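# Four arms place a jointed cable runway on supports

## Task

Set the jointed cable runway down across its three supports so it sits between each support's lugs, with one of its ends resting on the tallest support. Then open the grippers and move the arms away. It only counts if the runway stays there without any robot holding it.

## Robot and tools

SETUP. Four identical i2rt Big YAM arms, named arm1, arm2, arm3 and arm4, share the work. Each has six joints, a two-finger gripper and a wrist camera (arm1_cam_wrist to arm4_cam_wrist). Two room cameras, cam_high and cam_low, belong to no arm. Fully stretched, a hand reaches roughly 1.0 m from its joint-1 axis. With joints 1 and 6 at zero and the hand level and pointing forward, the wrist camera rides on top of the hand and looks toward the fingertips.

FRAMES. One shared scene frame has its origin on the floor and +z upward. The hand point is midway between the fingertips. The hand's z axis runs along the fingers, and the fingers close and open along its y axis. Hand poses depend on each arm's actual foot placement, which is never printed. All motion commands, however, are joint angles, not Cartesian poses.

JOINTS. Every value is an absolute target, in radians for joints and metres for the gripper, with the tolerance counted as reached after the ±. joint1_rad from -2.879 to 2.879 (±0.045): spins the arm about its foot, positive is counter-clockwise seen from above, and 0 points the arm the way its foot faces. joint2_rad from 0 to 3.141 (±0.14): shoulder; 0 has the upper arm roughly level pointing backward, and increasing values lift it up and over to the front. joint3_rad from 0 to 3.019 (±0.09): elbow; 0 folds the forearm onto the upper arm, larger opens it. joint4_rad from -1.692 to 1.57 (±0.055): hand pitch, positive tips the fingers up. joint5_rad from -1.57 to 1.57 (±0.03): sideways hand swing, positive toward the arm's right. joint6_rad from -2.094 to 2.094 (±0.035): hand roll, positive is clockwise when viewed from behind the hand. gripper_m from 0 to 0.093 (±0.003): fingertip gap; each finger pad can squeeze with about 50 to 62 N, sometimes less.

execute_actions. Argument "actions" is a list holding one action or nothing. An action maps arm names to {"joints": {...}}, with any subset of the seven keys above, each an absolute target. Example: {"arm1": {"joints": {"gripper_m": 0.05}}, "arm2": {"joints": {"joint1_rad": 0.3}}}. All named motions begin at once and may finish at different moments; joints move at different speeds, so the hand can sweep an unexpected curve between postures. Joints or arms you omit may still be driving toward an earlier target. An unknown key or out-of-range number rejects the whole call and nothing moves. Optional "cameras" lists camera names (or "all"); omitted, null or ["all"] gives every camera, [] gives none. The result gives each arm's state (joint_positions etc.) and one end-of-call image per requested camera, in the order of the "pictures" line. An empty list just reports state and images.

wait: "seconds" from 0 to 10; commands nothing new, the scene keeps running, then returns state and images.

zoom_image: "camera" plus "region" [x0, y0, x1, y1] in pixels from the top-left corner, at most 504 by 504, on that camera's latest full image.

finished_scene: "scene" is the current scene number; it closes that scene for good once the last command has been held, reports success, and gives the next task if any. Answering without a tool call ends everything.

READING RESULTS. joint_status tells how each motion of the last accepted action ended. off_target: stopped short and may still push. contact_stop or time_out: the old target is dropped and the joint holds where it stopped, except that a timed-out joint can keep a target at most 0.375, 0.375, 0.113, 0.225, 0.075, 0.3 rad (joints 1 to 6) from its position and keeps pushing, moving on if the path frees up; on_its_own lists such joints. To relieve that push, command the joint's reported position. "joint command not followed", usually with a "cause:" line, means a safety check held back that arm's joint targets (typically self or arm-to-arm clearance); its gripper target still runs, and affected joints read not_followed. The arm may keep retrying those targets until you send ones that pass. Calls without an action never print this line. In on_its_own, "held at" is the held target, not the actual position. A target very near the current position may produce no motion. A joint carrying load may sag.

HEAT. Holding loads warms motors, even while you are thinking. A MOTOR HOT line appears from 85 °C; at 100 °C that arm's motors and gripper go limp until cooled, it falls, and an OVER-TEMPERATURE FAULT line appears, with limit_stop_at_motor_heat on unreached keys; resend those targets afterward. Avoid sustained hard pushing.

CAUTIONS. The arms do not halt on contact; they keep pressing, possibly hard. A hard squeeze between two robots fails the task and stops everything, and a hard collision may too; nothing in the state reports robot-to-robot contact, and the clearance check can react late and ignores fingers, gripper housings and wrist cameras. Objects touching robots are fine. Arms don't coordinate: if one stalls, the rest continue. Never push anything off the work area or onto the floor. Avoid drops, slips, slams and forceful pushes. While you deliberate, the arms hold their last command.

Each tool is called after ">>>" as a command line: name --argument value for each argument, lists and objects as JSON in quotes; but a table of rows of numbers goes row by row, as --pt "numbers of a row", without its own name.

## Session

>>> execute_actions --actions '[{"arm1":{"joints":{"joint1_rad":-0.42,"joint2_rad":2.66,"joint3_rad":0.98,"joint4_rad":0.11,"joint5_rad":0,"joint6_rad":-1.93}},"arm2":{"joints":{"joint1_rad":0.4,"joint2_rad":2.57,"joint3_rad":0.9,"joint4_rad":0.1,"joint5_rad":0,"joint6_rad":0.3}},"arm3":{"joints":{"joint1_rad":-0.645,"joint2_rad":2.5,"joint3_rad":0.93,"joint4_rad":0.0,"joint5_rad":0,"joint6_rad":-0.49}},"arm4":{"joints":{"joint1_rad":0.51,"joint2_rad":2.57,"joint3_rad":0.97,"joint4_rad":0.03,"joint5_rad":0,"joint6_rad":-1.0}}}]'

Scene clock: 2.23 s.
Motor temperatures (°C, as the motors report them): arm1=[22 22 26 22 30 24] | arm2=[25 31 30 24 24 22] | arm3=[22 27 27 22 26 23] | arm4=[24 26 25 23 22 24]
arm1.joint_positions: joint1_rad=-0.415 joint2_rad=+2.666 joint3_rad=+0.977 joint4_rad=+0.102 joint5_rad=+0.003 joint6_rad=-1.921 gripper_m=+0.095
arm1.joint_status: all done
arm1.hand: x=-0.8070 y=-0.3330 z=+0.5154 quat_wxyz=(+0.005, +0.706, -0.708, +0.001) (m; scene frame)
arm2.joint_positions: joint1_rad=+0.401 joint2_rad=+2.574 joint3_rad=+0.900 joint4_rad=+0.087 joint5_rad=-0.001 joint6_rad=+0.288 gripper_m=+0.094
arm2.joint_status: all done
arm2.hand: x=-0.3438 y=-0.3549 z=+0.5341 quat_wxyz=(+0.005, +0.719, -0.695, +0.011) (m; scene frame)
arm3.joint_positions: joint1_rad=-0.641 joint2_rad=+2.514 joint3_rad=+0.929 joint4_rad=-0.013 joint5_rad=+0.003 joint6_rad=-0.478 gripper_m=+0.094
arm3.joint_status: all done
arm3.hand: x=+0.3593 y=-0.3601 z=+0.5052 quat_wxyz=(+0.014, +0.702, -0.712, +0.007) (m; scene frame)
arm4.joint_positions: joint1_rad=+0.519 joint2_rad=+2.573 joint3_rad=+0.967 joint4_rad=+0.014 joint5_rad=+0.000 joint6_rad=-0.986 gripper_m=+0.094
arm4.joint_status: all done
arm4.hand: x=+0.8336 y=-0.3334 z=+0.5101 quat_wxyz=(-0.010, -0.702, -0.712, -0.014) (m; scene frame)
pictures: arm1_cam_wrist, arm2_cam_wrist, arm3_cam_wrist, arm4_cam_wrist, cam_high, cam_low
Images, in order (width x height): arm1_cam_wrist 616x616, arm2_cam_wrist 616x616, arm3_cam_wrist 616x616, arm4_cam_wrist 616x616, cam_high 896x504, cam_low 896x504.

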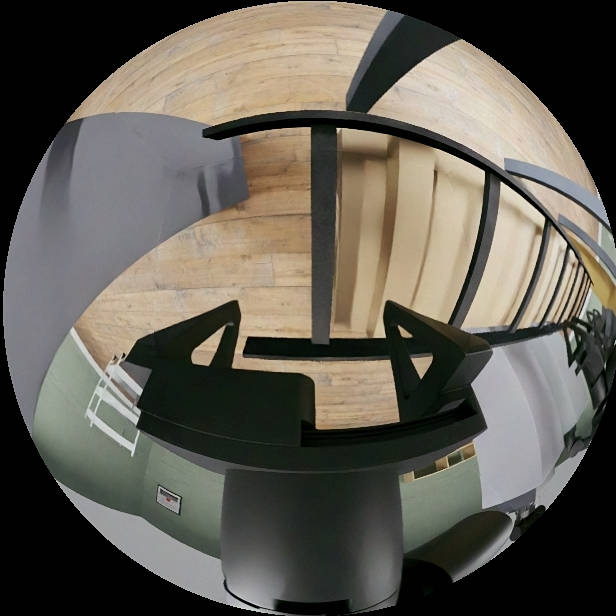

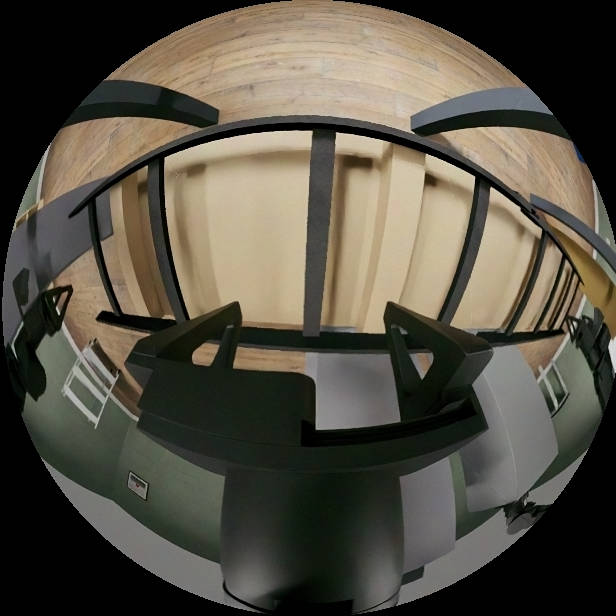

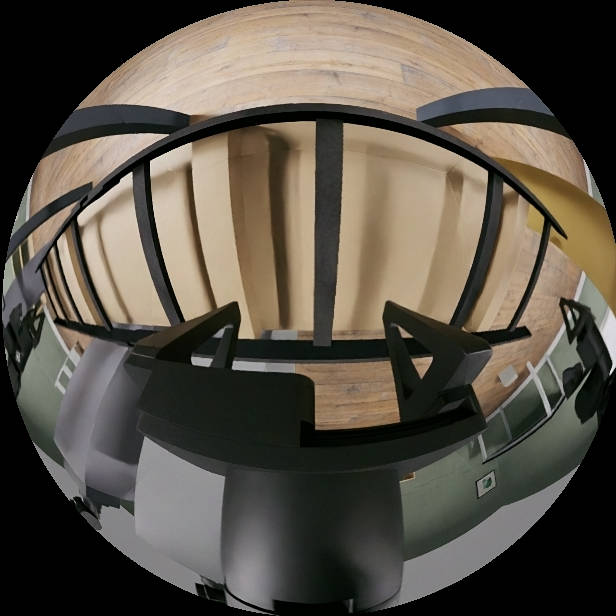

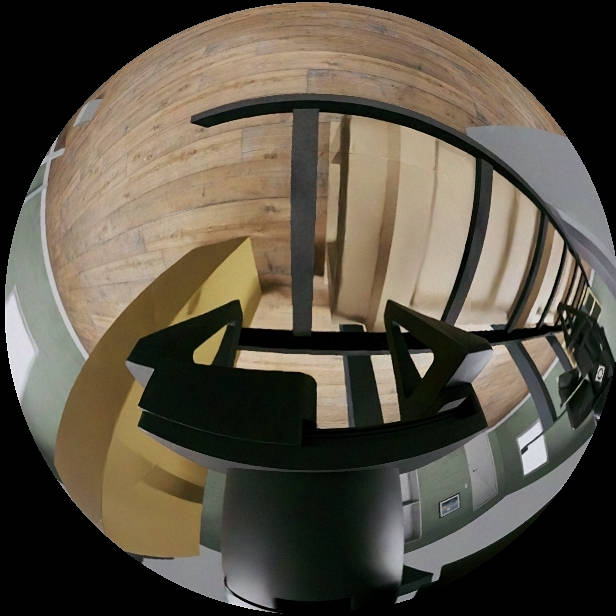

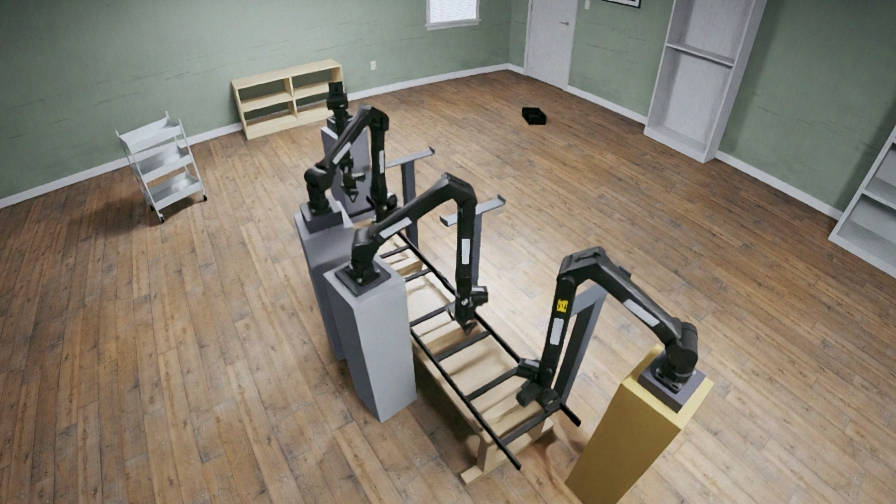

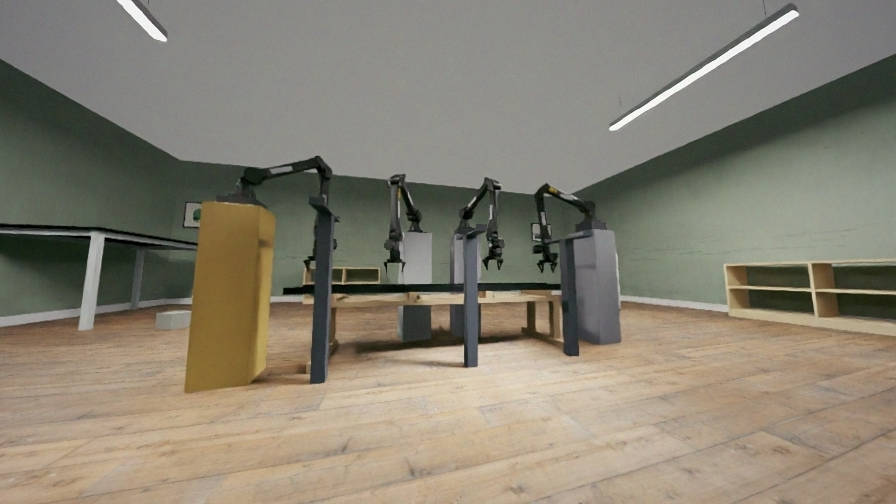

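>>> execute_actions --actions '[{"arm1":{"joints":{"joint2_rad":3.01,"joint3_rad":1.27,"joint4_rad":0.19}},"arm2":{"joints":{"joint2_rad":2.975,"joint3_rad":1.22,"joint4_rad":0.2}},"arm3":{"joints":{"joint2_rad":2.835,"joint3_rad":1.18,"joint4_rad":0.105}},"arm4":{"joints":{"joint2_rad":2.905,"joint3_rad":1.205,"joint4_rad":0.14}}}]' --cameras '[]'

>>> execute_actions --actions '[{"arm1":{"joints":{"gripper_m":0}},"arm2":{"joints":{"gripper_m":0}},"arm3":{"joints":{"gripper_m":0}},"arm4":{"joints":{"gripper_m":0}}}]' --cameras '[]'

>>> execute_actions --actions '[{"arm1":{"joints":{"joint2_rad":2.66,"joint3_rad":1.01,"joint4_rad":0.08}},"arm2":{"joints":{"joint2_rad":2.63,"joint3_rad":0.93,"joint4_rad":0.13}},"arm3":{"joints":{"joint2_rad":2.52,"joint3_rad":0.94,"joint4_rad":0.03}},"arm4":{"joints":{"joint2_rad":2.57,"joint3_rad":0.97,"joint4_rad":0.03}}}]' --cameras '[]'

>>> execute_actions --actions '[{"arm1":{"joints":{"joint1_rad":-0.5,"joint6_rad":-2.0,"joint2_rad":2.24,"joint3_rad":0.83,"joint4_rad":-0.16}},"arm2":{"joints":{"joint1_rad":0.41,"joint2_rad":2.215,"joint3_rad":0.66,"joint4_rad":-0.03}},"arm3":{"joints":{"joint1_rad":-0.7,"joint6_rad":-0.53,"joint2_rad":2.115,"joint3_rad":0.72,"joint4_rad":-0.18}},"arm4":{"joints":{"joint1_rad":0.61,"joint6_rad":-0.9,"joint2_rad":2.13,"joint3_rad":0.8,"joint4_rad":-0.24}}}]' --cameras '[]'

>>> execute_actions --actions '[{"arm1":{"joints":{"joint2_rad":1.825,"joint3_rad":0.79,"joint4_rad":-0.535}},"arm2":{"joints":{"joint2_rad":1.7,"joint3_rad":0.58,"joint4_rad":-0.42}},"arm3":{"joints":{"joint2_rad":1.635,"joint3_rad":0.69,"joint4_rad":-0.59}},"arm4":{"joints":{"joint2_rad":1.77,"joint3_rad":0.8,"joint4_rad":-0.6}}}]' --cameras '["cam_high","cam_low"]'

Scene clock: 16.23 s.
Motor temperatures (°C, as the motors report them): arm1=[22 23 26 22 29 24] | arm2=[25 32 30 24 23 22] | arm3=[22 28 26 22 25 23] | arm4=[24 27 24 23 22 24]
arm1.joint_positions: joint1_rad=-0.415 joint2_rad=+3.029 joint3_rad=+1.269 joint4_rad=+0.188 joint5_rad=+0.003 joint6_rad=-1.923 gripper_m=+0.095
arm1.joint_status: all done
arm1.hand: x=-0.8118 y=-0.3322 z=+0.3816 quat_wxyz=(+0.002, +0.706, -0.708, +0.008) (m; scene frame)
arm2.joint_positions: joint1_rad=+0.401 joint2_rad=+2.990 joint3_rad=+1.215 joint4_rad=+0.196 joint5_rad=-0.001 joint6_rad=+0.289 gripper_m=+0.094
arm2.joint_status: all done
arm2.hand: x=-0.3408 y=-0.3628 z=+0.3839 quat_wxyz=(+0.003, +0.718, -0.696, +0.007) (m; scene frame)
arm3.joint_positions: joint1_rad=-0.641 joint2_rad=+2.852 joint3_rad=+1.176 joint4_rad=+0.100 joint5_rad=+0.003 joint6_rad=-0.478 gripper_m=+0.094
arm3.joint_status: all done
arm3.hand: x=+0.3623 y=-0.3552 z=+0.3827 quat_wxyz=(+0.004, +0.702, -0.712, +0.004) (m; scene frame)
arm4.joint_positions: joint1_rad=+0.518 joint2_rad=+2.852 joint3_rad=+1.202 joint4_rad=+0.133 joint5_rad=-0.008 joint6_rad=-0.986 gripper_m=+0.094
arm4.joint_status: all done
arm4.hand: x=+0.8130 y=-0.3502 z=+0.4073 quat_wxyz=(-0.007, -0.703, -0.711, +0.023) (m; scene frame)
pictures: none
No camera images: the call's "cameras" was empty. Leave "cameras" out to get every camera's image.

Scene clock: 16.97 s.
Motor temperatures (°C, as the motors report them): arm1=[22 23 26 22 29 24] | arm2=[25 32 30 24 23 22] | arm3=[22 28 26 22 25 23] | arm4=[24 27 24 23 23 24]
arm1.joint_positions: joint1_rad=-0.415 joint2_rad=+3.026 joint3_rad=+1.284 joint4_rad=+0.194 joint5_rad=-0.007 joint6_rad=-1.929 gripper_m=+0.025
arm1.joint_status: gripper_m off_target (ended at +0.025, target +0.000)
arm1.hand: x=-0.7994 y=-0.3351 z=+0.3817 quat_wxyz=(-0.008, +0.709, -0.705, +0.017) (m; scene frame)
arm2.joint_positions: joint1_rad=+0.402 joint2_rad=+2.990 joint3_rad=+1.216 joint4_rad=+0.196 joint5_rad=-0.009 joint6_rad=+0.311 gripper_m=+0.025
arm2.joint_status: gripper_m off_target (ended at +0.025, target +0.000)
arm2.hand: x=-0.3427 y=-0.3626 z=+0.3838 quat_wxyz=(+0.006, +0.711, -0.703, +0.005) (m; scene frame)
arm3.joint_positions: joint1_rad=-0.661 joint2_rad=+2.852 joint3_rad=+1.185 joint4_rad=+0.103 joint5_rad=+0.015 joint6_rad=-0.489 gripper_m=+0.024
arm3.joint_status: gripper_m off_target (ended at +0.024, target +0.000)
arm3.hand: x=+0.3738 y=-0.3537 z=+0.3826 quat_wxyz=(-0.004, +0.699, -0.715, +0.008) (m; scene frame)
arm4.joint_positions: joint1_rad=+0.545 joint2_rad=+2.862 joint3_rad=+1.173 joint4_rad=+0.121 joint5_rad=-0.042 joint6_rad=-0.978 gripper_m=+0.022
arm4.joint_status: gripper_m off_target (ended at +0.022, target +0.000)
arm4.hand: x=+0.8443 y=-0.3479 z=+0.4053 quat_wxyz=(-0.028, -0.696, -0.718, +0.001) (m; scene frame)
pictures: none
No camera images: the call's "cameras" was empty. Leave "cameras" out to get every camera's image.

Scene clock: 18.10 s.
Motor temperatures (°C, as the motors report them): arm1=[22 23 26 22 29 24] | arm2=[25 32 30 24 23 22] | arm3=[22 28 27 22 25 23] | arm4=[24 27 24 23 23 24]
arm1.joint_positions: joint1_rad=-0.422 joint2_rad=+2.696 joint3_rad=+1.014 joint4_rad=+0.088 joint5_rad=+0.004 joint6_rad=-1.942 gripper_m=+0.025
arm1.joint_status: all done
arm1.hand: x=-0.8038 y=-0.3368 z=+0.5041 quat_wxyz=(+0.007, +0.711, -0.703, -0.002) (m; scene frame)
arm2.joint_positions: joint1_rad=+0.405 joint2_rad=+2.699 joint3_rad=+0.968 joint4_rad=+0.149 joint5_rad=-0.022 joint6_rad=+0.312 gripper_m=+0.025
arm2.joint_status: all done
arm2.hand: x=-0.3469 y=-0.3614 z=+0.4916 quat_wxyz=(+0.013, +0.712, -0.702, +0.004) (m; scene frame)
arm3.joint_positions: joint1_rad=-0.647 joint2_rad=+2.592 joint3_rad=+0.986 joint4_rad=+0.059 joint5_rad=+0.006 joint6_rad=-0.487 gripper_m=+0.024
arm3.joint_status: all done
arm3.hand: x=+0.3697 y=-0.3472 z=+0.4778 quat_wxyz=(-0.011, +0.703, -0.711, +0.001) (m; scene frame)
arm4.joint_positions: joint1_rad=+0.533 joint2_rad=+2.600 joint3_rad=+0.974 joint4_rad=+0.041 joint5_rad=-0.019 joint6_rad=-0.978 gripper_m=+0.022
arm4.joint_status: all done
arm4.hand: x=+0.8406 y=-0.3387 z=+0.5007 quat_wxyz=(-0.018, -0.700, -0.713, -0.009) (m; scene frame)
pictures: none
No camera images: the call's "cameras" was empty. Leave "cameras" out to get every camera's image.

Scene clock: 19.33 s.
Motor temperatures (°C, as the motors report them): arm1=[22 23 26 23 29 24] | arm2=[25 32 30 24 24 22] | arm3=[22 28 27 22 25 23] | arm4=[24 27 24 23 23 24]
arm1.joint_positions: joint1_rad=-0.495 joint2_rad=+2.288 joint3_rad=+0.830 joint4_rad=-0.140 joint5_rad=-0.002 joint6_rad=-1.999 gripper_m=+0.025
arm1.joint_status: all done
arm1.hand: x=-0.8022 y=-0.3635 z=+0.6435 quat_wxyz=(+0.004, +0.705, -0.709, -0.005) (m; scene frame)
arm2.joint_positions: joint1_rad=+0.433 joint2_rad=+2.267 joint3_rad=+0.669 joint4_rad=-0.019 joint5_rad=-0.030 joint6_rad=+0.355 gripper_m=+0.025
arm2.joint_status: all done
arm2.hand: x=-0.3454 y=-0.3963 z=+0.6336 quat_wxyz=(+0.024, +0.706, -0.708, +0.018) (m; scene frame)
arm3.joint_positions: joint1_rad=-0.721 joint2_rad=+2.235 joint3_rad=+0.750 joint4_rad=-0.135 joint5_rad=-0.001 joint6_rad=-0.538 gripper_m=+0.024
arm3.joint_status: all done
arm3.hand: x=+0.3684 y=-0.3966 z=+0.5958 quat_wxyz=(+0.026, +0.695, -0.719, +0.007) (m; scene frame)
arm4.joint_positions: joint1_rad=+0.613 joint2_rad=+2.138 joint3_rad=+0.796 joint4_rad=-0.226 joint5_rad=-0.002 joint6_rad=-0.914 gripper_m=+0.000
arm4.joint_status: all done
arm4.on_its_own: gripper_m moved -0.022 to your old target +0.000
arm4.hand: x=+0.8433 y=-0.3668 z=+0.6564 quat_wxyz=(-0.008, -0.695, -0.719, -0.002) (m; scene frame)
pictures: none
No camera images: the call's "cameras" was empty. Leave "cameras" out to get every camera's image.

Scene clock: 21.83 s.
Motor temperatures (°C, as the motors report them): arm1=[22 23 26 23 29 24] | arm2=[25 33 30 24 24 22] | arm3=[22 29 27 22 25 23] | arm4=[24 27 25 23 23 24]
arm1.joint_positions: joint1_rad=-0.496 joint2_rad=+1.863 joint3_rad=+0.770 joint4_rad=-0.519 joint5_rad=-0.002 joint6_rad=-1.998 gripper_m=+0.025
arm1.joint_status: all done
arm1.hand: x=-0.8010 y=-0.3633 z=+0.7863 quat_wxyz=(+0.006, +0.704, -0.710, -0.012) (m; scene frame)
arm2.joint_positions: joint1_rad=+0.433 joint2_rad=+1.763 joint3_rad=+0.570 joint4_rad=-0.404 joint5_rad=-0.030 joint6_rad=+0.357 gripper_m=+0.025
arm2.joint_status: all done
arm2.hand: x=-0.3458 y=-0.3953 z=+0.7719 quat_wxyz=(+0.020, +0.705, -0.709, +0.010) (m; scene frame)
arm3.joint_positions: joint1_rad=-0.723 joint2_rad=+1.754 joint3_rad=+0.676 joint4_rad=-0.532 joint5_rad=+0.012 joint6_rad=-0.536 gripper_m=+0.024
arm3.joint_status: joint4_rad time_out (moved -0.396 of -0.455); the others done
arm3.on_its_own: joint4_rad reads -0.532 and still pushes toward -0.590 since a time_out
arm3.hand: x=+0.3708 y=-0.3978 z=+0.7437 quat_wxyz=(+0.019, +0.693, -0.720, +0.012) (m; scene frame)
arm4.joint_positions: joint1_rad=+0.613 joint2_rad=+1.765 joint3_rad=+0.795 joint4_rad=-0.586 joint5_rad=-0.002 joint6_rad=-0.913 gripper_m=+0.000
arm4.joint_status: all done
arm4.hand: x=+0.8327 y=-0.3731 z=+0.7885 quat_wxyz=(-0.008, -0.695, -0.719, +0.003) (m; scene frame)
pictures: cam_high, cam_low
Images, in order (width x height): cam_high 896x504, cam_low 896x504.

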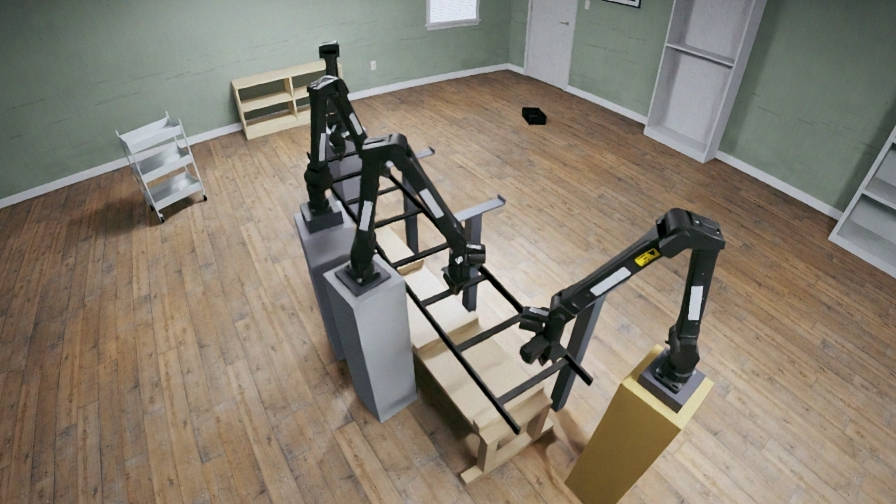

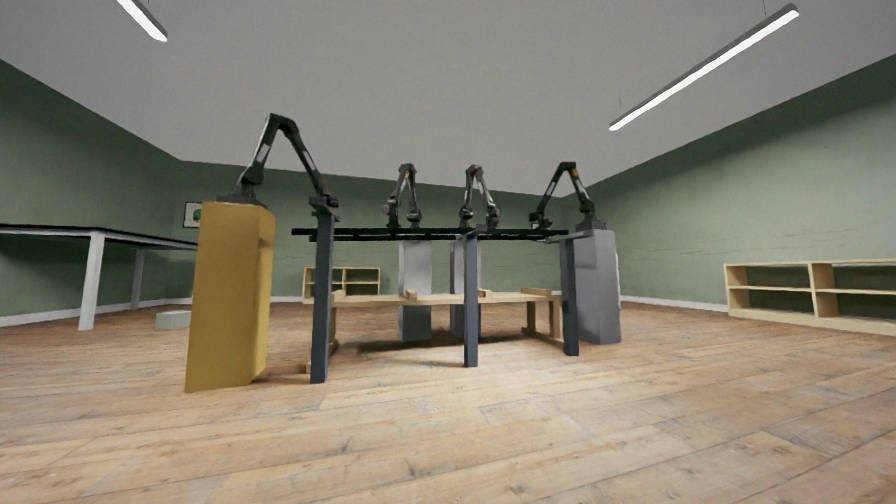

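>>> execute_actions --actions '[{"arm4":{"joints":{"gripper_m":0.093}}}]' --cameras '[]'

>>> execute_actions --actions '[{"arm4":{"joints":{"joint2_rad":1.97,"joint3_rad":0.785,"joint4_rad":-0.39}}}]' --cameras '["arm4_cam_wrist","cam_low"]'

Scene clock: 28.33 s.
Motor temperatures (°C, as the motors report them): arm1=[22 24 27 23 29 24] | arm2=[25 33 31 24 24 22] | arm3=[22 29 27 22 25 23] | arm4=[24 27 25 23 22 24]
arm1.joint_positions: joint1_rad=-0.496 joint2_rad=+1.863 joint3_rad=+0.770 joint4_rad=-0.519 joint5_rad=-0.002 joint6_rad=-1.998 gripper_m=+0.025
arm1.joint_status: not commanded
arm1.hand: x=-0.8010 y=-0.3633 z=+0.7863 quat_wxyz=(+0.006, +0.704, -0.710, -0.012) (m; scene frame)
arm2.joint_positions: joint1_rad=+0.433 joint2_rad=+1.763 joint3_rad=+0.570 joint4_rad=-0.404 joint5_rad=-0.030 joint6_rad=+0.357 gripper_m=+0.025
arm2.joint_status: not commanded
arm2.hand: x=-0.3458 y=-0.3953 z=+0.7719 quat_wxyz=(+0.020, +0.705, -0.709, +0.010) (m; scene frame)
arm3.joint_positions: joint1_rad=-0.723 joint2_rad=+1.754 joint3_rad=+0.676 joint4_rad=-0.532 joint5_rad=+0.012 joint6_rad=-0.536 gripper_m=+0.024
arm3.joint_status: not commanded
arm3.on_its_own: joint4_rad reads -0.532 and still pushes toward -0.590 since a time_out
arm3.hand: x=+0.3708 y=-0.3978 z=+0.7437 quat_wxyz=(+0.019, +0.693, -0.720, +0.012) (m; scene frame)
arm4.joint_positions: joint1_rad=+0.613 joint2_rad=+1.765 joint3_rad=+0.795 joint4_rad=-0.586 joint5_rad=-0.002 joint6_rad=-0.913 gripper_m=+0.093
arm4.joint_status: all done
arm4.hand: x=+0.8327 y=-0.3731 z=+0.7885 quat_wxyz=(-0.008, -0.695, -0.719, +0.003) (m; scene frame)
pictures: none
No camera images: the call's "cameras" was empty. Leave "cameras" out to get every camera's image.

Scene clock: 29.30 s.
Motor temperatures (°C, as the motors report them): arm1=[22 24 27 23 29 24] | arm2=[25 33 31 24 24 22] | arm3=[22 29 27 22 25 23] | arm4=[24 27 25 23 22 24]
arm1.joint_positions: joint1_rad=-0.496 joint2_rad=+1.863 joint3_rad=+0.770 joint4_rad=-0.519 joint5_rad=-0.002 joint6_rad=-1.998 gripper_m=+0.025
arm1.joint_status: not commanded
arm1.hand: x=-0.8010 y=-0.3633 z=+0.7863 quat_wxyz=(+0.006, +0.704, -0.710, -0.012) (m; scene frame)
arm2.joint_positions: joint1_rad=+0.433 joint2_rad=+1.763 joint3_rad=+0.570 joint4_rad=-0.404 joint5_rad=-0.030 joint6_rad=+0.357 gripper_m=+0.025
arm2.joint_status: not commanded
arm2.hand: x=-0.3458 y=-0.3953 z=+0.7719 quat_wxyz=(+0.020, +0.705, -0.709, +0.010) (m; scene frame)
arm3.joint_positions: joint1_rad=-0.723 joint2_rad=+1.754 joint3_rad=+0.676 joint4_rad=-0.532 joint5_rad=+0.012 joint6_rad=-0.536 gripper_m=+0.024
arm3.joint_status: not commanded
arm3.on_its_own: joint4_rad reads -0.532 and still pushes toward -0.590 since a time_out
arm3.hand: x=+0.3708 y=-0.3978 z=+0.7437 quat_wxyz=(+0.019, +0.693, -0.720, +0.012) (m; scene frame)
arm4.joint_positions: joint1_rad=+0.613 joint2_rad=+1.978 joint3_rad=+0.779 joint4_rad=-0.406 joint5_rad=-0.002 joint6_rad=-0.913 gripper_m=+0.093
arm4.joint_status: all done
arm4.hand: x=+0.8468 y=-0.3629 z=+0.7105 quat_wxyz=(-0.010, -0.695, -0.719, -0.021) (m; scene frame)
pictures: arm4_cam_wrist, cam_low
Images, in order (width x height): arm4_cam_wrist 616x616, cam_low 896x504.

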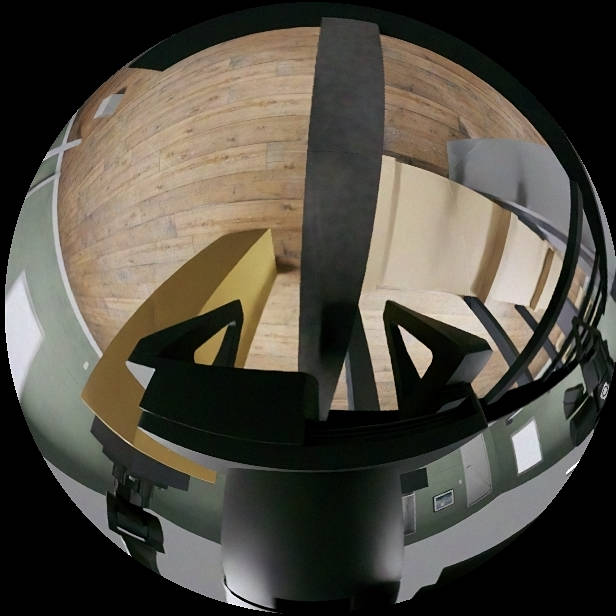

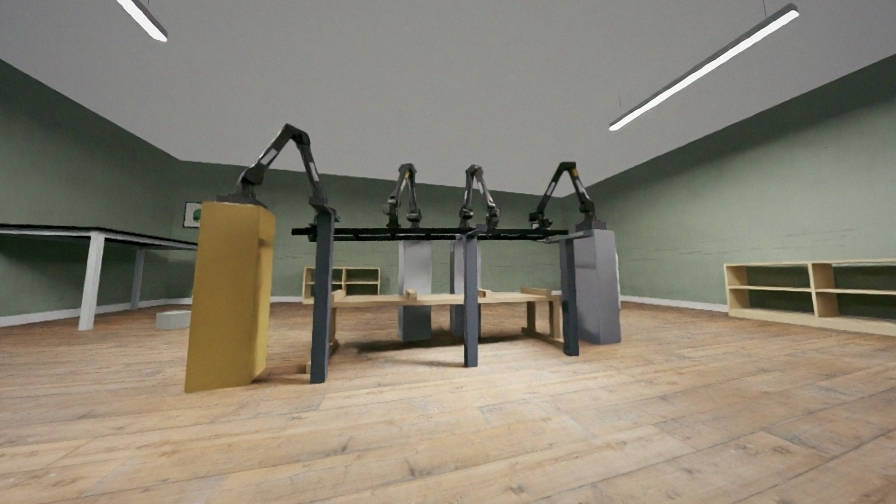

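>>> execute_actions --actions '[{"arm4":{"joints":{"gripper_m":0}}}]' --cameras '[]'

>>> execute_actions --actions '[{"arm1":{"joints":{"joint2_rad":1.44,"joint3_rad":0.93,"joint4_rad":-1.05}},"arm2":{"joints":{"joint2_rad":1.23,"joint3_rad":0.73,"joint4_rad":-1.0}},"arm3":{"joints":{"joint2_rad":1.29,"joint3_rad":0.88,"joint4_rad":-1.1}},"arm4":{"joints":{"joint2_rad":1.45,"joint3_rad":0.95,"joint4_rad":-1.05}}}]' --cameras '[]'

>>> execute_actions --actions '[{"arm1":{"joints":{"joint1_rad":0.03,"joint6_rad":-1.47,"joint2_rad":1.33,"joint3_rad":0.91,"joint4_rad":-1.15}},"arm2":{"joints":{"joint1_rad":0.28,"joint6_rad":0.2,"joint2_rad":1.65,"joint3_rad":1.2,"joint4_rad":-1.05}},"arm3":{"joints":{"joint1_rad":-0.51,"joint6_rad":-0.345,"joint2_rad":1.69,"joint3_rad":1.3,"joint4_rad":-1.13}},"arm4":{"joints":{"joint1_rad":0.08,"joint6_rad":-1.43,"joint2_rad":1.24,"joint3_rad":0.87,"joint4_rad":-1.2}}}]' --cameras '["cam_high","cam_low"]'

Scene clock: 38.03 s.
Motor temperatures (°C, as the motors report them): arm1=[22 24 27 22 28 24] | arm2=[25 33 31 24 25 22] | arm3=[22 30 27 22 25 23] | arm4=[24 27 25 23 22 24]
arm1.joint_positions: joint1_rad=-0.497 joint2_rad=+1.863 joint3_rad=+0.770 joint4_rad=-0.519 joint5_rad=-0.002 joint6_rad=-1.998 gripper_m=+0.025
arm1.joint_status: not commanded
arm1.hand: x=-0.8011 y=-0.3636 z=+0.7863 quat_wxyz=(+0.006, +0.704, -0.710, -0.012) (m; scene frame)
arm2.joint_positions: joint1_rad=+0.433 joint2_rad=+1.763 joint3_rad=+0.570 joint4_rad=-0.405 joint5_rad=-0.030 joint6_rad=+0.357 gripper_m=+0.025
arm2.joint_status: not commanded
arm2.hand: x=-0.3458 y=-0.3954 z=+0.7719 quat_wxyz=(+0.020, +0.705, -0.709, +0.010) (m; scene frame)
arm3.joint_positions: joint1_rad=-0.723 joint2_rad=+1.754 joint3_rad=+0.676 joint4_rad=-0.531 joint5_rad=+0.012 joint6_rad=-0.536 gripper_m=+0.024
arm3.joint_status: not commanded
arm3.on_its_own: joint4_rad reads -0.531 and still pushes toward -0.590 since a time_out
arm3.hand: x=+0.3710 y=-0.3978 z=+0.7437 quat_wxyz=(+0.019, +0.693, -0.721, +0.012) (m; scene frame)
arm4.joint_positions: joint1_rad=+0.609 joint2_rad=+1.978 joint3_rad=+0.783 joint4_rad=-0.397 joint5_rad=+0.003 joint6_rad=-0.884 gripper_m=+0.024
arm4.joint_status: gripper_m off_target (ended at +0.024, target +0.000)
arm4.hand: x=+0.8413 y=-0.3643 z=+0.7110 quat_wxyz=(-0.007, -0.707, -0.707, -0.014) (m; scene frame)
pictures: none
No camera images: the call's "cameras" was empty. Leave "cameras" out to get every camera's image.

Scene clock: 40.63 s.
Motor temperatures (°C, as the motors report them): arm1=[22 24 28 23 28 24] | arm2=[25 33 32 24 25 22] | arm3=[22 29 29 22 26 23] | arm4=[24 27 26 23 22 24]
arm1.joint_positions: joint1_rad=-0.509 joint2_rad=+1.476 joint3_rad=+0.896 joint4_rad=-1.010 joint5_rad=+0.017 joint6_rad=-2.012 gripper_m=+0.025
arm1.joint_status: all done
arm1.hand: x=-0.8001 y=-0.3717 z=+0.9564 quat_wxyz=(+0.011, +0.705, -0.709, +0.001) (m; scene frame)
arm2.joint_positions: joint1_rad=+0.432 joint2_rad=+1.294 joint3_rad=+0.652 joint4_rad=-0.925 joint5_rad=-0.040 joint6_rad=+0.357 gripper_m=+0.025
arm2.joint_status: joint4_rad time_out (moved -0.520 of -0.595); the others done
arm2.on_its_own: joint4_rad reads -0.925 and still pushes toward -1.000 since a time_out
arm2.hand: x=-0.3463 y=-0.3991 z=+0.9224 quat_wxyz=(+0.018, +0.705, -0.709, -0.007) (m; scene frame)
arm3.joint_positions: joint1_rad=-0.719 joint2_rad=+1.350 joint3_rad=+0.804 joint4_rad=-1.033 joint5_rad=+0.037 joint6_rad=-0.536 gripper_m=+0.024
arm3.joint_status: joint4_rad time_out (moved -0.502 of -0.569); the others done
arm3.on_its_own: joint4_rad reads -1.033 and still pushes toward -1.100 since a time_out
arm3.hand: x=+0.3737 y=-0.3980 z=+0.9063 quat_wxyz=(+0.001, +0.695, -0.719, +0.021) (m; scene frame)
arm4.joint_positions: joint1_rad=+0.613 joint2_rad=+1.514 joint3_rad=+0.897 joint4_rad=-1.002 joint5_rad=-0.003 joint6_rad=-0.882 gripper_m=+0.024
arm4.joint_status: all done
arm4.hand: x=+0.8411 y=-0.3644 z=+0.9067 quat_wxyz=(-0.012, -0.706, -0.708, -0.028) (m; scene frame)
pictures: none
No camera images: the call's "cameras" was empty. Leave "cameras" out to get every camera's image.

not run: a stop came earlier in this reply.

>>> execute_actions --actions '[{"arm1":{"joints":{"joint1_rad":0.03,"joint6_rad":-1.47,"joint2_rad":1.33,"joint3_rad":0.91,"joint4_rad":-1.15}},"arm2":{"joints":{"joint1_rad":0.28,"joint6_rad":0.2,"joint2_rad":1.65,"joint3_rad":1.2,"joint4_rad":-1.05}},"arm3":{"joints":{"joint1_rad":-0.51,"joint6_rad":-0.345,"joint2_rad":1.69,"joint3_rad":1.3,"joint4_rad":-1.13}},"arm4":{"joints":{"joint1_rad":0.08,"joint6_rad":-1.41,"joint2_rad":1.24,"joint3_rad":0.87,"joint4_rad":-1.2}}}]' --cameras '["cam_low"]'

>>> execute_actions --actions '[{"arm1":{"joints":{"joint1_rad":0.52,"joint6_rad":-0.98,"joint2_rad":1.56,"joint3_rad":0.94,"joint4_rad":-0.95}},"arm2":{"joints":{"joint1_rad":0.22,"joint6_rad":0.135,"joint2_rad":2.05,"joint3_rad":1.8,"joint4_rad":-1.22}},"arm3":{"joints":{"joint1_rad":-0.4,"joint6_rad":-0.235,"joint2_rad":2.08,"joint3_rad":1.89,"joint4_rad":-1.31}},"arm4":{"joints":{"joint1_rad":-0.5,"joint6_rad":-1.99,"joint2_rad":1.32,"joint3_rad":0.95,"joint4_rad":-1.2}}}]' --cameras '["cam_high","cam_low"]'

Scene clock: 50.57 s.
Motor temperatures (°C, as the motors report them): arm1=[22 24 29 23 29 24] | arm2=[25 33 36 24 27 22] | arm3=[22 29 32 22 28 23] | arm4=[24 28 28 23 22 24]
arm1.joint_positions: joint1_rad=-0.001 joint2_rad=+1.402 joint3_rad=+0.877 joint4_rad=-1.138 joint5_rad=+0.024 joint6_rad=-1.506 gripper_m=+0.025
arm1.joint_status: joint6_rad time_out (moved +0.506 of +0.542); the others done
arm1.on_its_own: joint6_rad reads -1.506 and still pushes toward -1.470 since a time_out
arm1.hand: x=-0.7983 y=-0.1936 z=+0.9748 quat_wxyz=(+0.043, +0.705, -0.708, -0.014) (m; scene frame)
arm2.joint_positions: joint1_rad=+0.294 joint2_rad=+1.757 joint3_rad=+1.124 joint4_rad=-0.974 joint5_rad=-0.068 joint6_rad=+0.220 gripper_m=+0.025
arm2.joint_status: joint4_rad time_out (moved -0.049 of -0.125); the others done
arm2.on_its_own: joint4_rad reads -0.974 and still pushes toward -1.050 since a time_out
arm2.hand: x=-0.3481 y=-0.2247 z=+0.9014 quat_wxyz=(+0.039, +0.704, -0.709, +0.000) (m; scene frame)
arm3.joint_positions: joint1_rad=-0.504 joint2_rad=+1.755 joint3_rad=+1.244 joint4_rad=-1.083 joint5_rad=+0.058 joint6_rad=-0.331 gripper_m=+0.024
arm3.joint_status: all done
arm3.hand: x=+0.3690 y=-0.2202 z=+0.8927 quat_wxyz=(-0.001, +0.698, -0.715, +0.033) (m; scene frame)
arm4.joint_positions: joint1_rad=+0.104 joint2_rad=+1.323 joint3_rad=+0.815 joint4_rad=-1.185 joint5_rad=-0.008 joint6_rad=-1.386 gripper_m=+0.024
arm4.joint_status: all done
arm4.hand: x=+0.8303 y=-0.1847 z=+0.9442 quat_wxyz=(-0.046, -0.706, -0.705, -0.052) (m; scene frame)
pictures: cam_low
Images, in order (width x height): cam_low 896x504.

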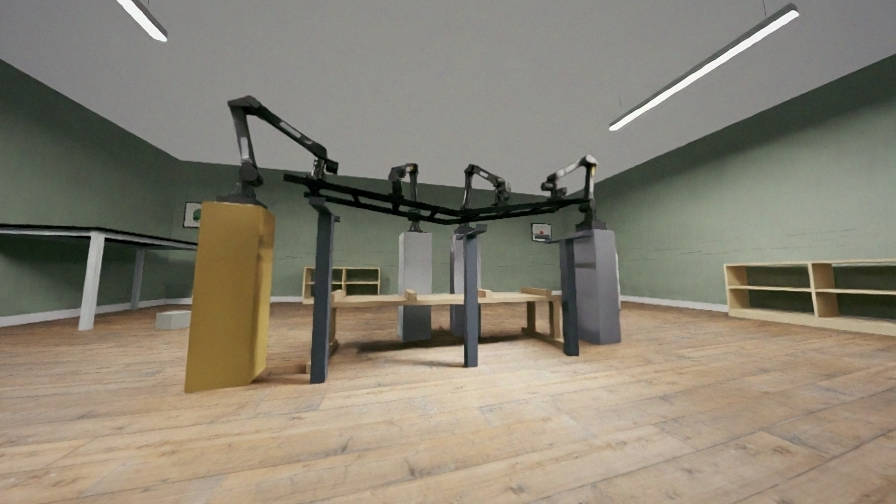

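not run: a stop came earlier in this reply.

>>> execute_actions --actions '[{"arm1":{"joints":{"joint1_rad":0.52,"joint6_rad":-0.98,"joint2_rad":1.56,"joint3_rad":0.94,"joint4_rad":-0.95}},"arm2":{"joints":{"joint1_rad":0.22,"joint6_rad":0.135,"joint2_rad":2.05,"joint3_rad":1.8,"joint4_rad":-1.22}},"arm3":{"joints":{"joint1_rad":-0.4,"joint6_rad":-0.235,"joint2_rad":2.08,"joint3_rad":1.89,"joint4_rad":-1.31}},"arm4":{"joints":{"joint1_rad":-0.5,"joint6_rad":-1.99,"joint2_rad":1.32,"joint3_rad":0.95,"joint4_rad":-1.2}}}]' --cameras '[]'

Scene clock: 61.80 s.
Motor temperatures (°C, as the motors report them): arm1=[22 24 30 23 29 25] | arm2=[25 36 39 24 30 22] | arm3=[22 30 34 22 31 23] | arm4=[24 28 30 23 22 24]
arm1.joint_positions: joint1_rad=+0.465 joint2_rad=+1.628 joint3_rad=+0.898 joint4_rad=-0.932 joint5_rad=+0.031 joint6_rad=-1.039 gripper_m=+0.025
arm1.joint_status: joint1_rad time_out (moved +0.467 of +0.521); joint6_rad time_out (moved +0.467 of +0.526); the others done
arm1.on_its_own: joint1_rad reads +0.465 and still pushes toward +0.520 since a time_out; joint6_rad reads -1.039 and still pushes toward -0.980 since a time_out
arm1.hand: x=-0.8041 y=-0.0272 z=+0.8990 quat_wxyz=(+0.048, +0.705, -0.708, +0.011) (m; scene frame)
arm2.joint_positions: joint1_rad=+0.243 joint2_rad=+2.207 joint3_rad=+1.710 joint4_rad=-1.143 joint5_rad=-0.050 joint6_rad=+0.165 gripper_m=+0.025
arm2.joint_status: joint2_rad time_out (moved +0.450 of +0.293); joint3_rad time_out (moved +0.585 of +0.676); joint4_rad time_out (moved -0.169 of -0.246); the others done
arm2.on_its_own: joint2_rad reads +2.207 and still pushes toward +2.050 since a time_out; joint3_rad reads +1.710 and still pushes toward +1.800 since a time_out; joint4_rad reads -1.143 and still pushes toward -1.220 since a time_out
arm2.hand: x=-0.3482 y=-0.0596 z=+0.8489 quat_wxyz=(+0.041, +0.705, -0.708, +0.017) (m; scene frame)
arm3.joint_positions: joint1_rad=-0.414 joint2_rad=+2.167 joint3_rad=+1.830 joint4_rad=-1.256 joint5_rad=+0.056 joint6_rad=-0.238 gripper_m=+0.025
arm3.joint_status: all done
arm3.hand: x=+0.3689 y=-0.0513 z=+0.8678 quat_wxyz=(-0.003, +0.697, -0.716, +0.031) (m; scene frame)
arm4.joint_positions: joint1_rad=-0.455 joint2_rad=+1.408 joint3_rad=+0.865 joint4_rad=-1.169 joint5_rad=-0.013 joint6_rad=-1.951 gripper_m=+0.024
arm4.joint_status: joint6_rad time_out (moved -0.564 of -0.604); the others done
arm4.on_its_own: joint1_rad reads -0.455 and still pushes toward -0.500 since a time_out; joint6_rad reads -1.951 and still pushes toward -1.990 since a time_out
arm4.hand: x=+0.8256 y=-0.0135 z=+0.9333 quat_wxyz=(-0.075, -0.704, -0.706, -0.026) (m; scene frame)
pictures: none
No camera images: the call's "cameras" was empty. Leave "cameras" out to get every camera's image.

>>> execute_actions --actions '[{"arm1":{"joints":{"joint1_rad":0.72,"joint6_rad":-0.78,"joint2_rad":1.68,"joint3_rad":1.03,"joint4_rad":-0.92}},"arm2":{"joints":{"joint1_rad":0.205,"joint6_rad":0.12,"joint2_rad":2.27,"joint3_rad":2.28,"joint4_rad":-1.5}},"arm3":{"joints":{"joint1_rad":-0.38,"joint6_rad":-0.21,"joint2_rad":2.32,"joint3_rad":2.37,"joint4_rad":-1.57}},"arm4":{"joints":{"joint1_rad":-0.68,"joint6_rad":-2.08,"joint2_rad":1.42,"joint3_rad":1.0,"joint4_rad":-1.15}}}]' --cameras '["cam_high","cam_low"]'

>>> zoom_image --camera "cam_high" --region '[340,110,700,340]'

Scene clock: 75.17 s.
Motor temperatures (°C, as the motors report them): arm1=[22 25 31 23 30 25] | arm2=[25 41 43 25 30 22] | arm3=[22 33 36 22 32 23] | arm4=[24 28 33 23 23 24]
arm1.joint_positions: joint1_rad=+0.641 joint2_rad=+1.741 joint3_rad=+0.988 joint4_rad=-0.908 joint5_rad=+0.040 joint6_rad=-0.850 gripper_m=+0.025
arm1.joint_status: joint1_rad time_out (moved +0.176 of +0.255); joint6_rad time_out (moved +0.189 of +0.259); the others done
arm1.on_its_own: joint1_rad reads +0.641 and still pushes toward +0.720 since a time_out; joint6_rad reads -0.850 and still pushes toward -0.780 since a time_out
arm1.hand: x=-0.8124 y=+0.0490 z=+0.8793 quat_wxyz=(+0.046, +0.700, -0.712, +0.024) (m; scene frame)
arm2.joint_positions: joint1_rad=+0.236 joint2_rad=+2.447 joint3_rad=+2.145 joint4_rad=-1.393 joint5_rad=-0.042 joint6_rad=+0.164 gripper_m=+0.025
arm2.joint_status: joint2_rad time_out (moved +0.240 of +0.063); joint3_rad time_out (moved +0.435 of +0.570); joint4_rad time_out (moved -0.249 of -0.357); joint6_rad time_out (moved -0.001 of -0.045); the others done
arm2.on_its_own: joint2_rad reads +2.447 and still pushes toward +2.270 since a time_out; joint3_rad reads +2.145 and still pushes toward +2.258 since a time_out; joint4_rad reads -1.393 and still pushes toward -1.500 since a time_out; joint6_rad reads +0.164 and still pushes toward +0.120 since a time_out
arm2.hand: x=-0.3535 y=+0.0109 z=+0.8441 quat_wxyz=(+0.054, +0.701, -0.709, +0.042) (m; scene frame)
arm3.joint_positions: joint1_rad=-0.389 joint2_rad=+2.418 joint3_rad=+2.270 joint4_rad=-1.516 joint5_rad=+0.042 joint6_rad=-0.208 gripper_m=+0.025
arm3.joint_status: joint3_rad time_out (moved +0.439 of +0.540); the others done
arm3.on_its_own: joint3_rad reads +2.270 and still pushes toward +2.370 since a time_out
arm3.hand: x=+0.3659 y=+0.0114 z=+0.8627 quat_wxyz=(+0.030, +0.695, -0.717, +0.044) (m; scene frame)
arm4.joint_positions: joint1_rad=-0.612 joint2_rad=+1.508 joint3_rad=+0.914 joint4_rad=-1.123 joint5_rad=-0.024 joint6_rad=-2.080 gripper_m=+0.024
arm4.joint_status: joint1_rad time_out (moved -0.157 of -0.225); the others done
arm4.on_its_own: joint1_rad reads -0.612 and still pushes toward -0.680 since a time_out
arm4.hand: x=+0.8238 y=+0.0434 z=+0.9143 quat_wxyz=(-0.081, -0.714, -0.695, -0.012) (m; scene frame)
pictures: cam_high, cam_low
Images, in order (width x height): cam_high 896x504, cam_low 896x504.

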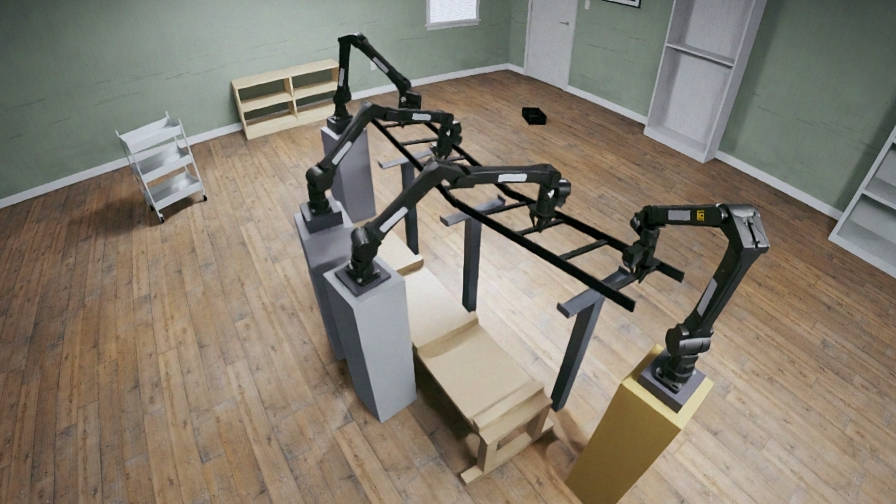

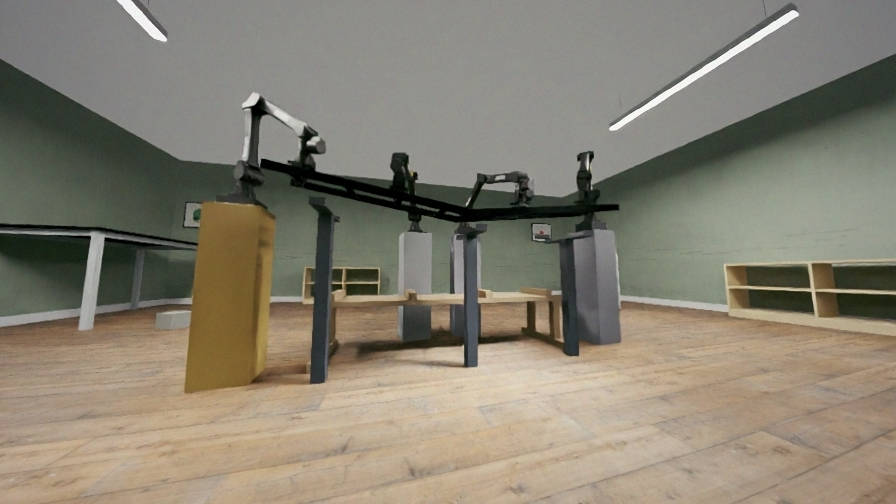

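Region (340, 110, 700, 340) of cam_high's 896x504 image, scaled by 1.400, with more detail than that image has; it fills the top 322 rows of this view, and the rest is white.

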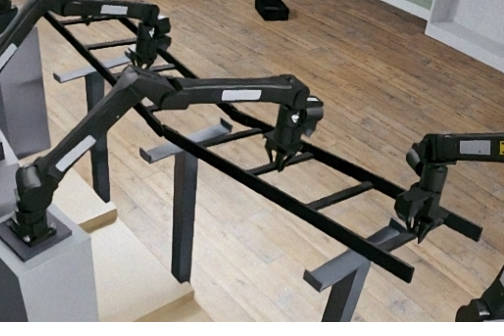

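>>> execute_actions --actions '[{"arm1":{"joints":{"joint1_rad":0.68,"joint6_rad":-0.82,"joint2_rad":2.05,"joint3_rad":0.95,"joint4_rad":-0.47}},"arm2":{"joints":{"joint2_rad":2.42,"joint3_rad":2.03,"joint4_rad":-1.15}},"arm3":{"joints":{"joint2_rad":2.38,"joint3_rad":2.14,"joint4_rad":-1.31}},"arm4":{"joints":{"joint1_rad":-0.64,"joint2_rad":1.56,"joint3_rad":0.93,"joint4_rad":-0.96}}}]' --cameras '["cam_high","cam_low","arm3_cam_wrist"]'

>>> zoom_image --camera "cam_high" --region '[340,110,700,340]'

Scene clock: 87.63 s.
Motor temperatures (°C, as the motors report them): arm1=[22 25 31 23 32 25] | arm2=[25 45 44 25 29 22] | arm3=[22 35 38 22 31 23] | arm4=[24 28 33 23 23 24]
arm1.joint_positions: joint1_rad=+0.631 joint2_rad=+2.062 joint3_rad=+0.922 joint4_rad=-0.509 joint5_rad=+0.043 joint6_rad=-0.881 gripper_m=+0.025
arm1.joint_status: joint1_rad time_out (moved -0.010 of +0.039); joint6_rad time_out (moved -0.031 of +0.030); the others done
arm1.on_its_own: joint1_rad reads +0.631 and still pushes toward +0.680 since a time_out; joint6_rad reads -0.881 and still pushes toward -0.820 since a time_out
arm1.hand: x=-0.8148 y=+0.0383 z=+0.7333 quat_wxyz=(+0.041, +0.708, -0.705, +0.025) (m; scene frame)
arm2.joint_positions: joint1_rad=+0.251 joint2_rad=+2.530 joint3_rad=+2.014 joint4_rad=-1.096 joint5_rad=+0.012 joint6_rad=+0.170 gripper_m=+0.025
arm2.joint_status: all done
arm2.on_its_own: joint6_rad reads +0.170 and still pushes toward +0.120 since a time_out
arm2.hand: x=-0.3546 y=+0.0125 z=+0.7390 quat_wxyz=(+0.008, +0.707, -0.707, +0.024) (m; scene frame)
arm3.joint_positions: joint1_rad=-0.389 joint2_rad=+2.441 joint3_rad=+2.135 joint4_rad=-1.287 joint5_rad=+0.030 joint6_rad=-0.221 gripper_m=+0.025
arm3.joint_status: all done
arm3.hand: x=+0.3659 y=+0.0197 z=+0.7949 quat_wxyz=(+0.003, +0.700, -0.714, +0.020) (m; scene frame)
arm4.joint_positions: joint1_rad=-0.604 joint2_rad=+1.639 joint3_rad=+0.866 joint4_rad=-0.957 joint5_rad=+0.007 joint6_rad=-2.079 gripper_m=+0.024
arm4.joint_status: all done
arm4.hand: x=+0.8234 y=+0.0472 z=+0.8527 quat_wxyz=(-0.083, -0.711, -0.698, -0.028) (m; scene frame)
pictures: arm3_cam_wrist, cam_high, cam_low
Images, in order (width x height): arm3_cam_wrist 616x616, cam_high 896x504, cam_low 896x504.

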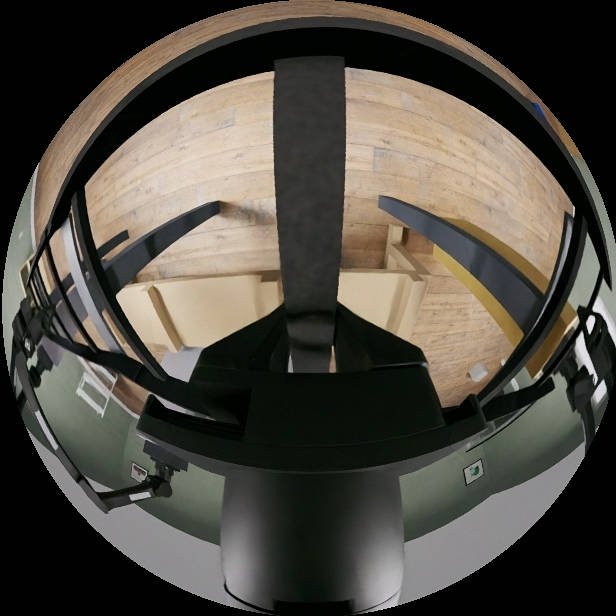

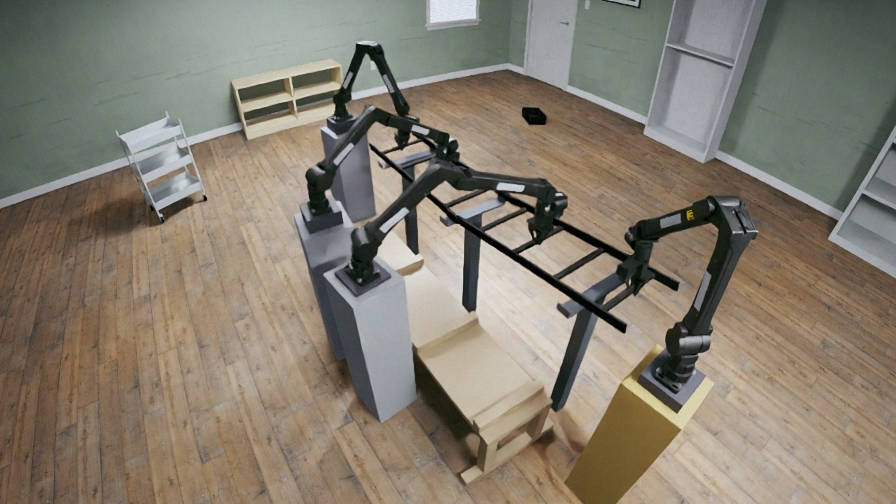

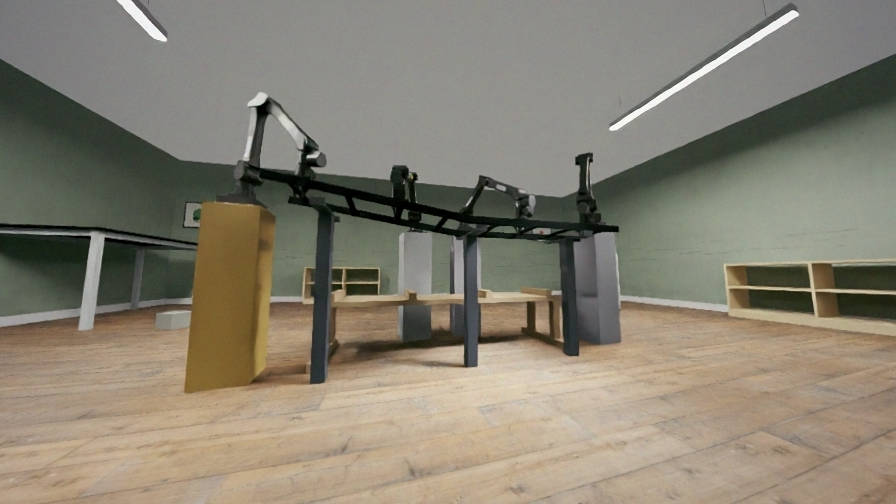

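Region (340, 110, 700, 340) of cam_high's 896x504 image, scaled by 1.400, with more detail than that image has; it fills the top 322 rows of this view, and the rest is white.

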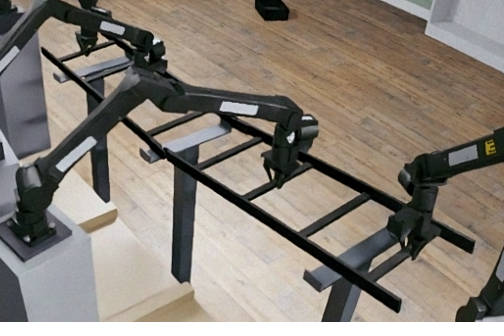

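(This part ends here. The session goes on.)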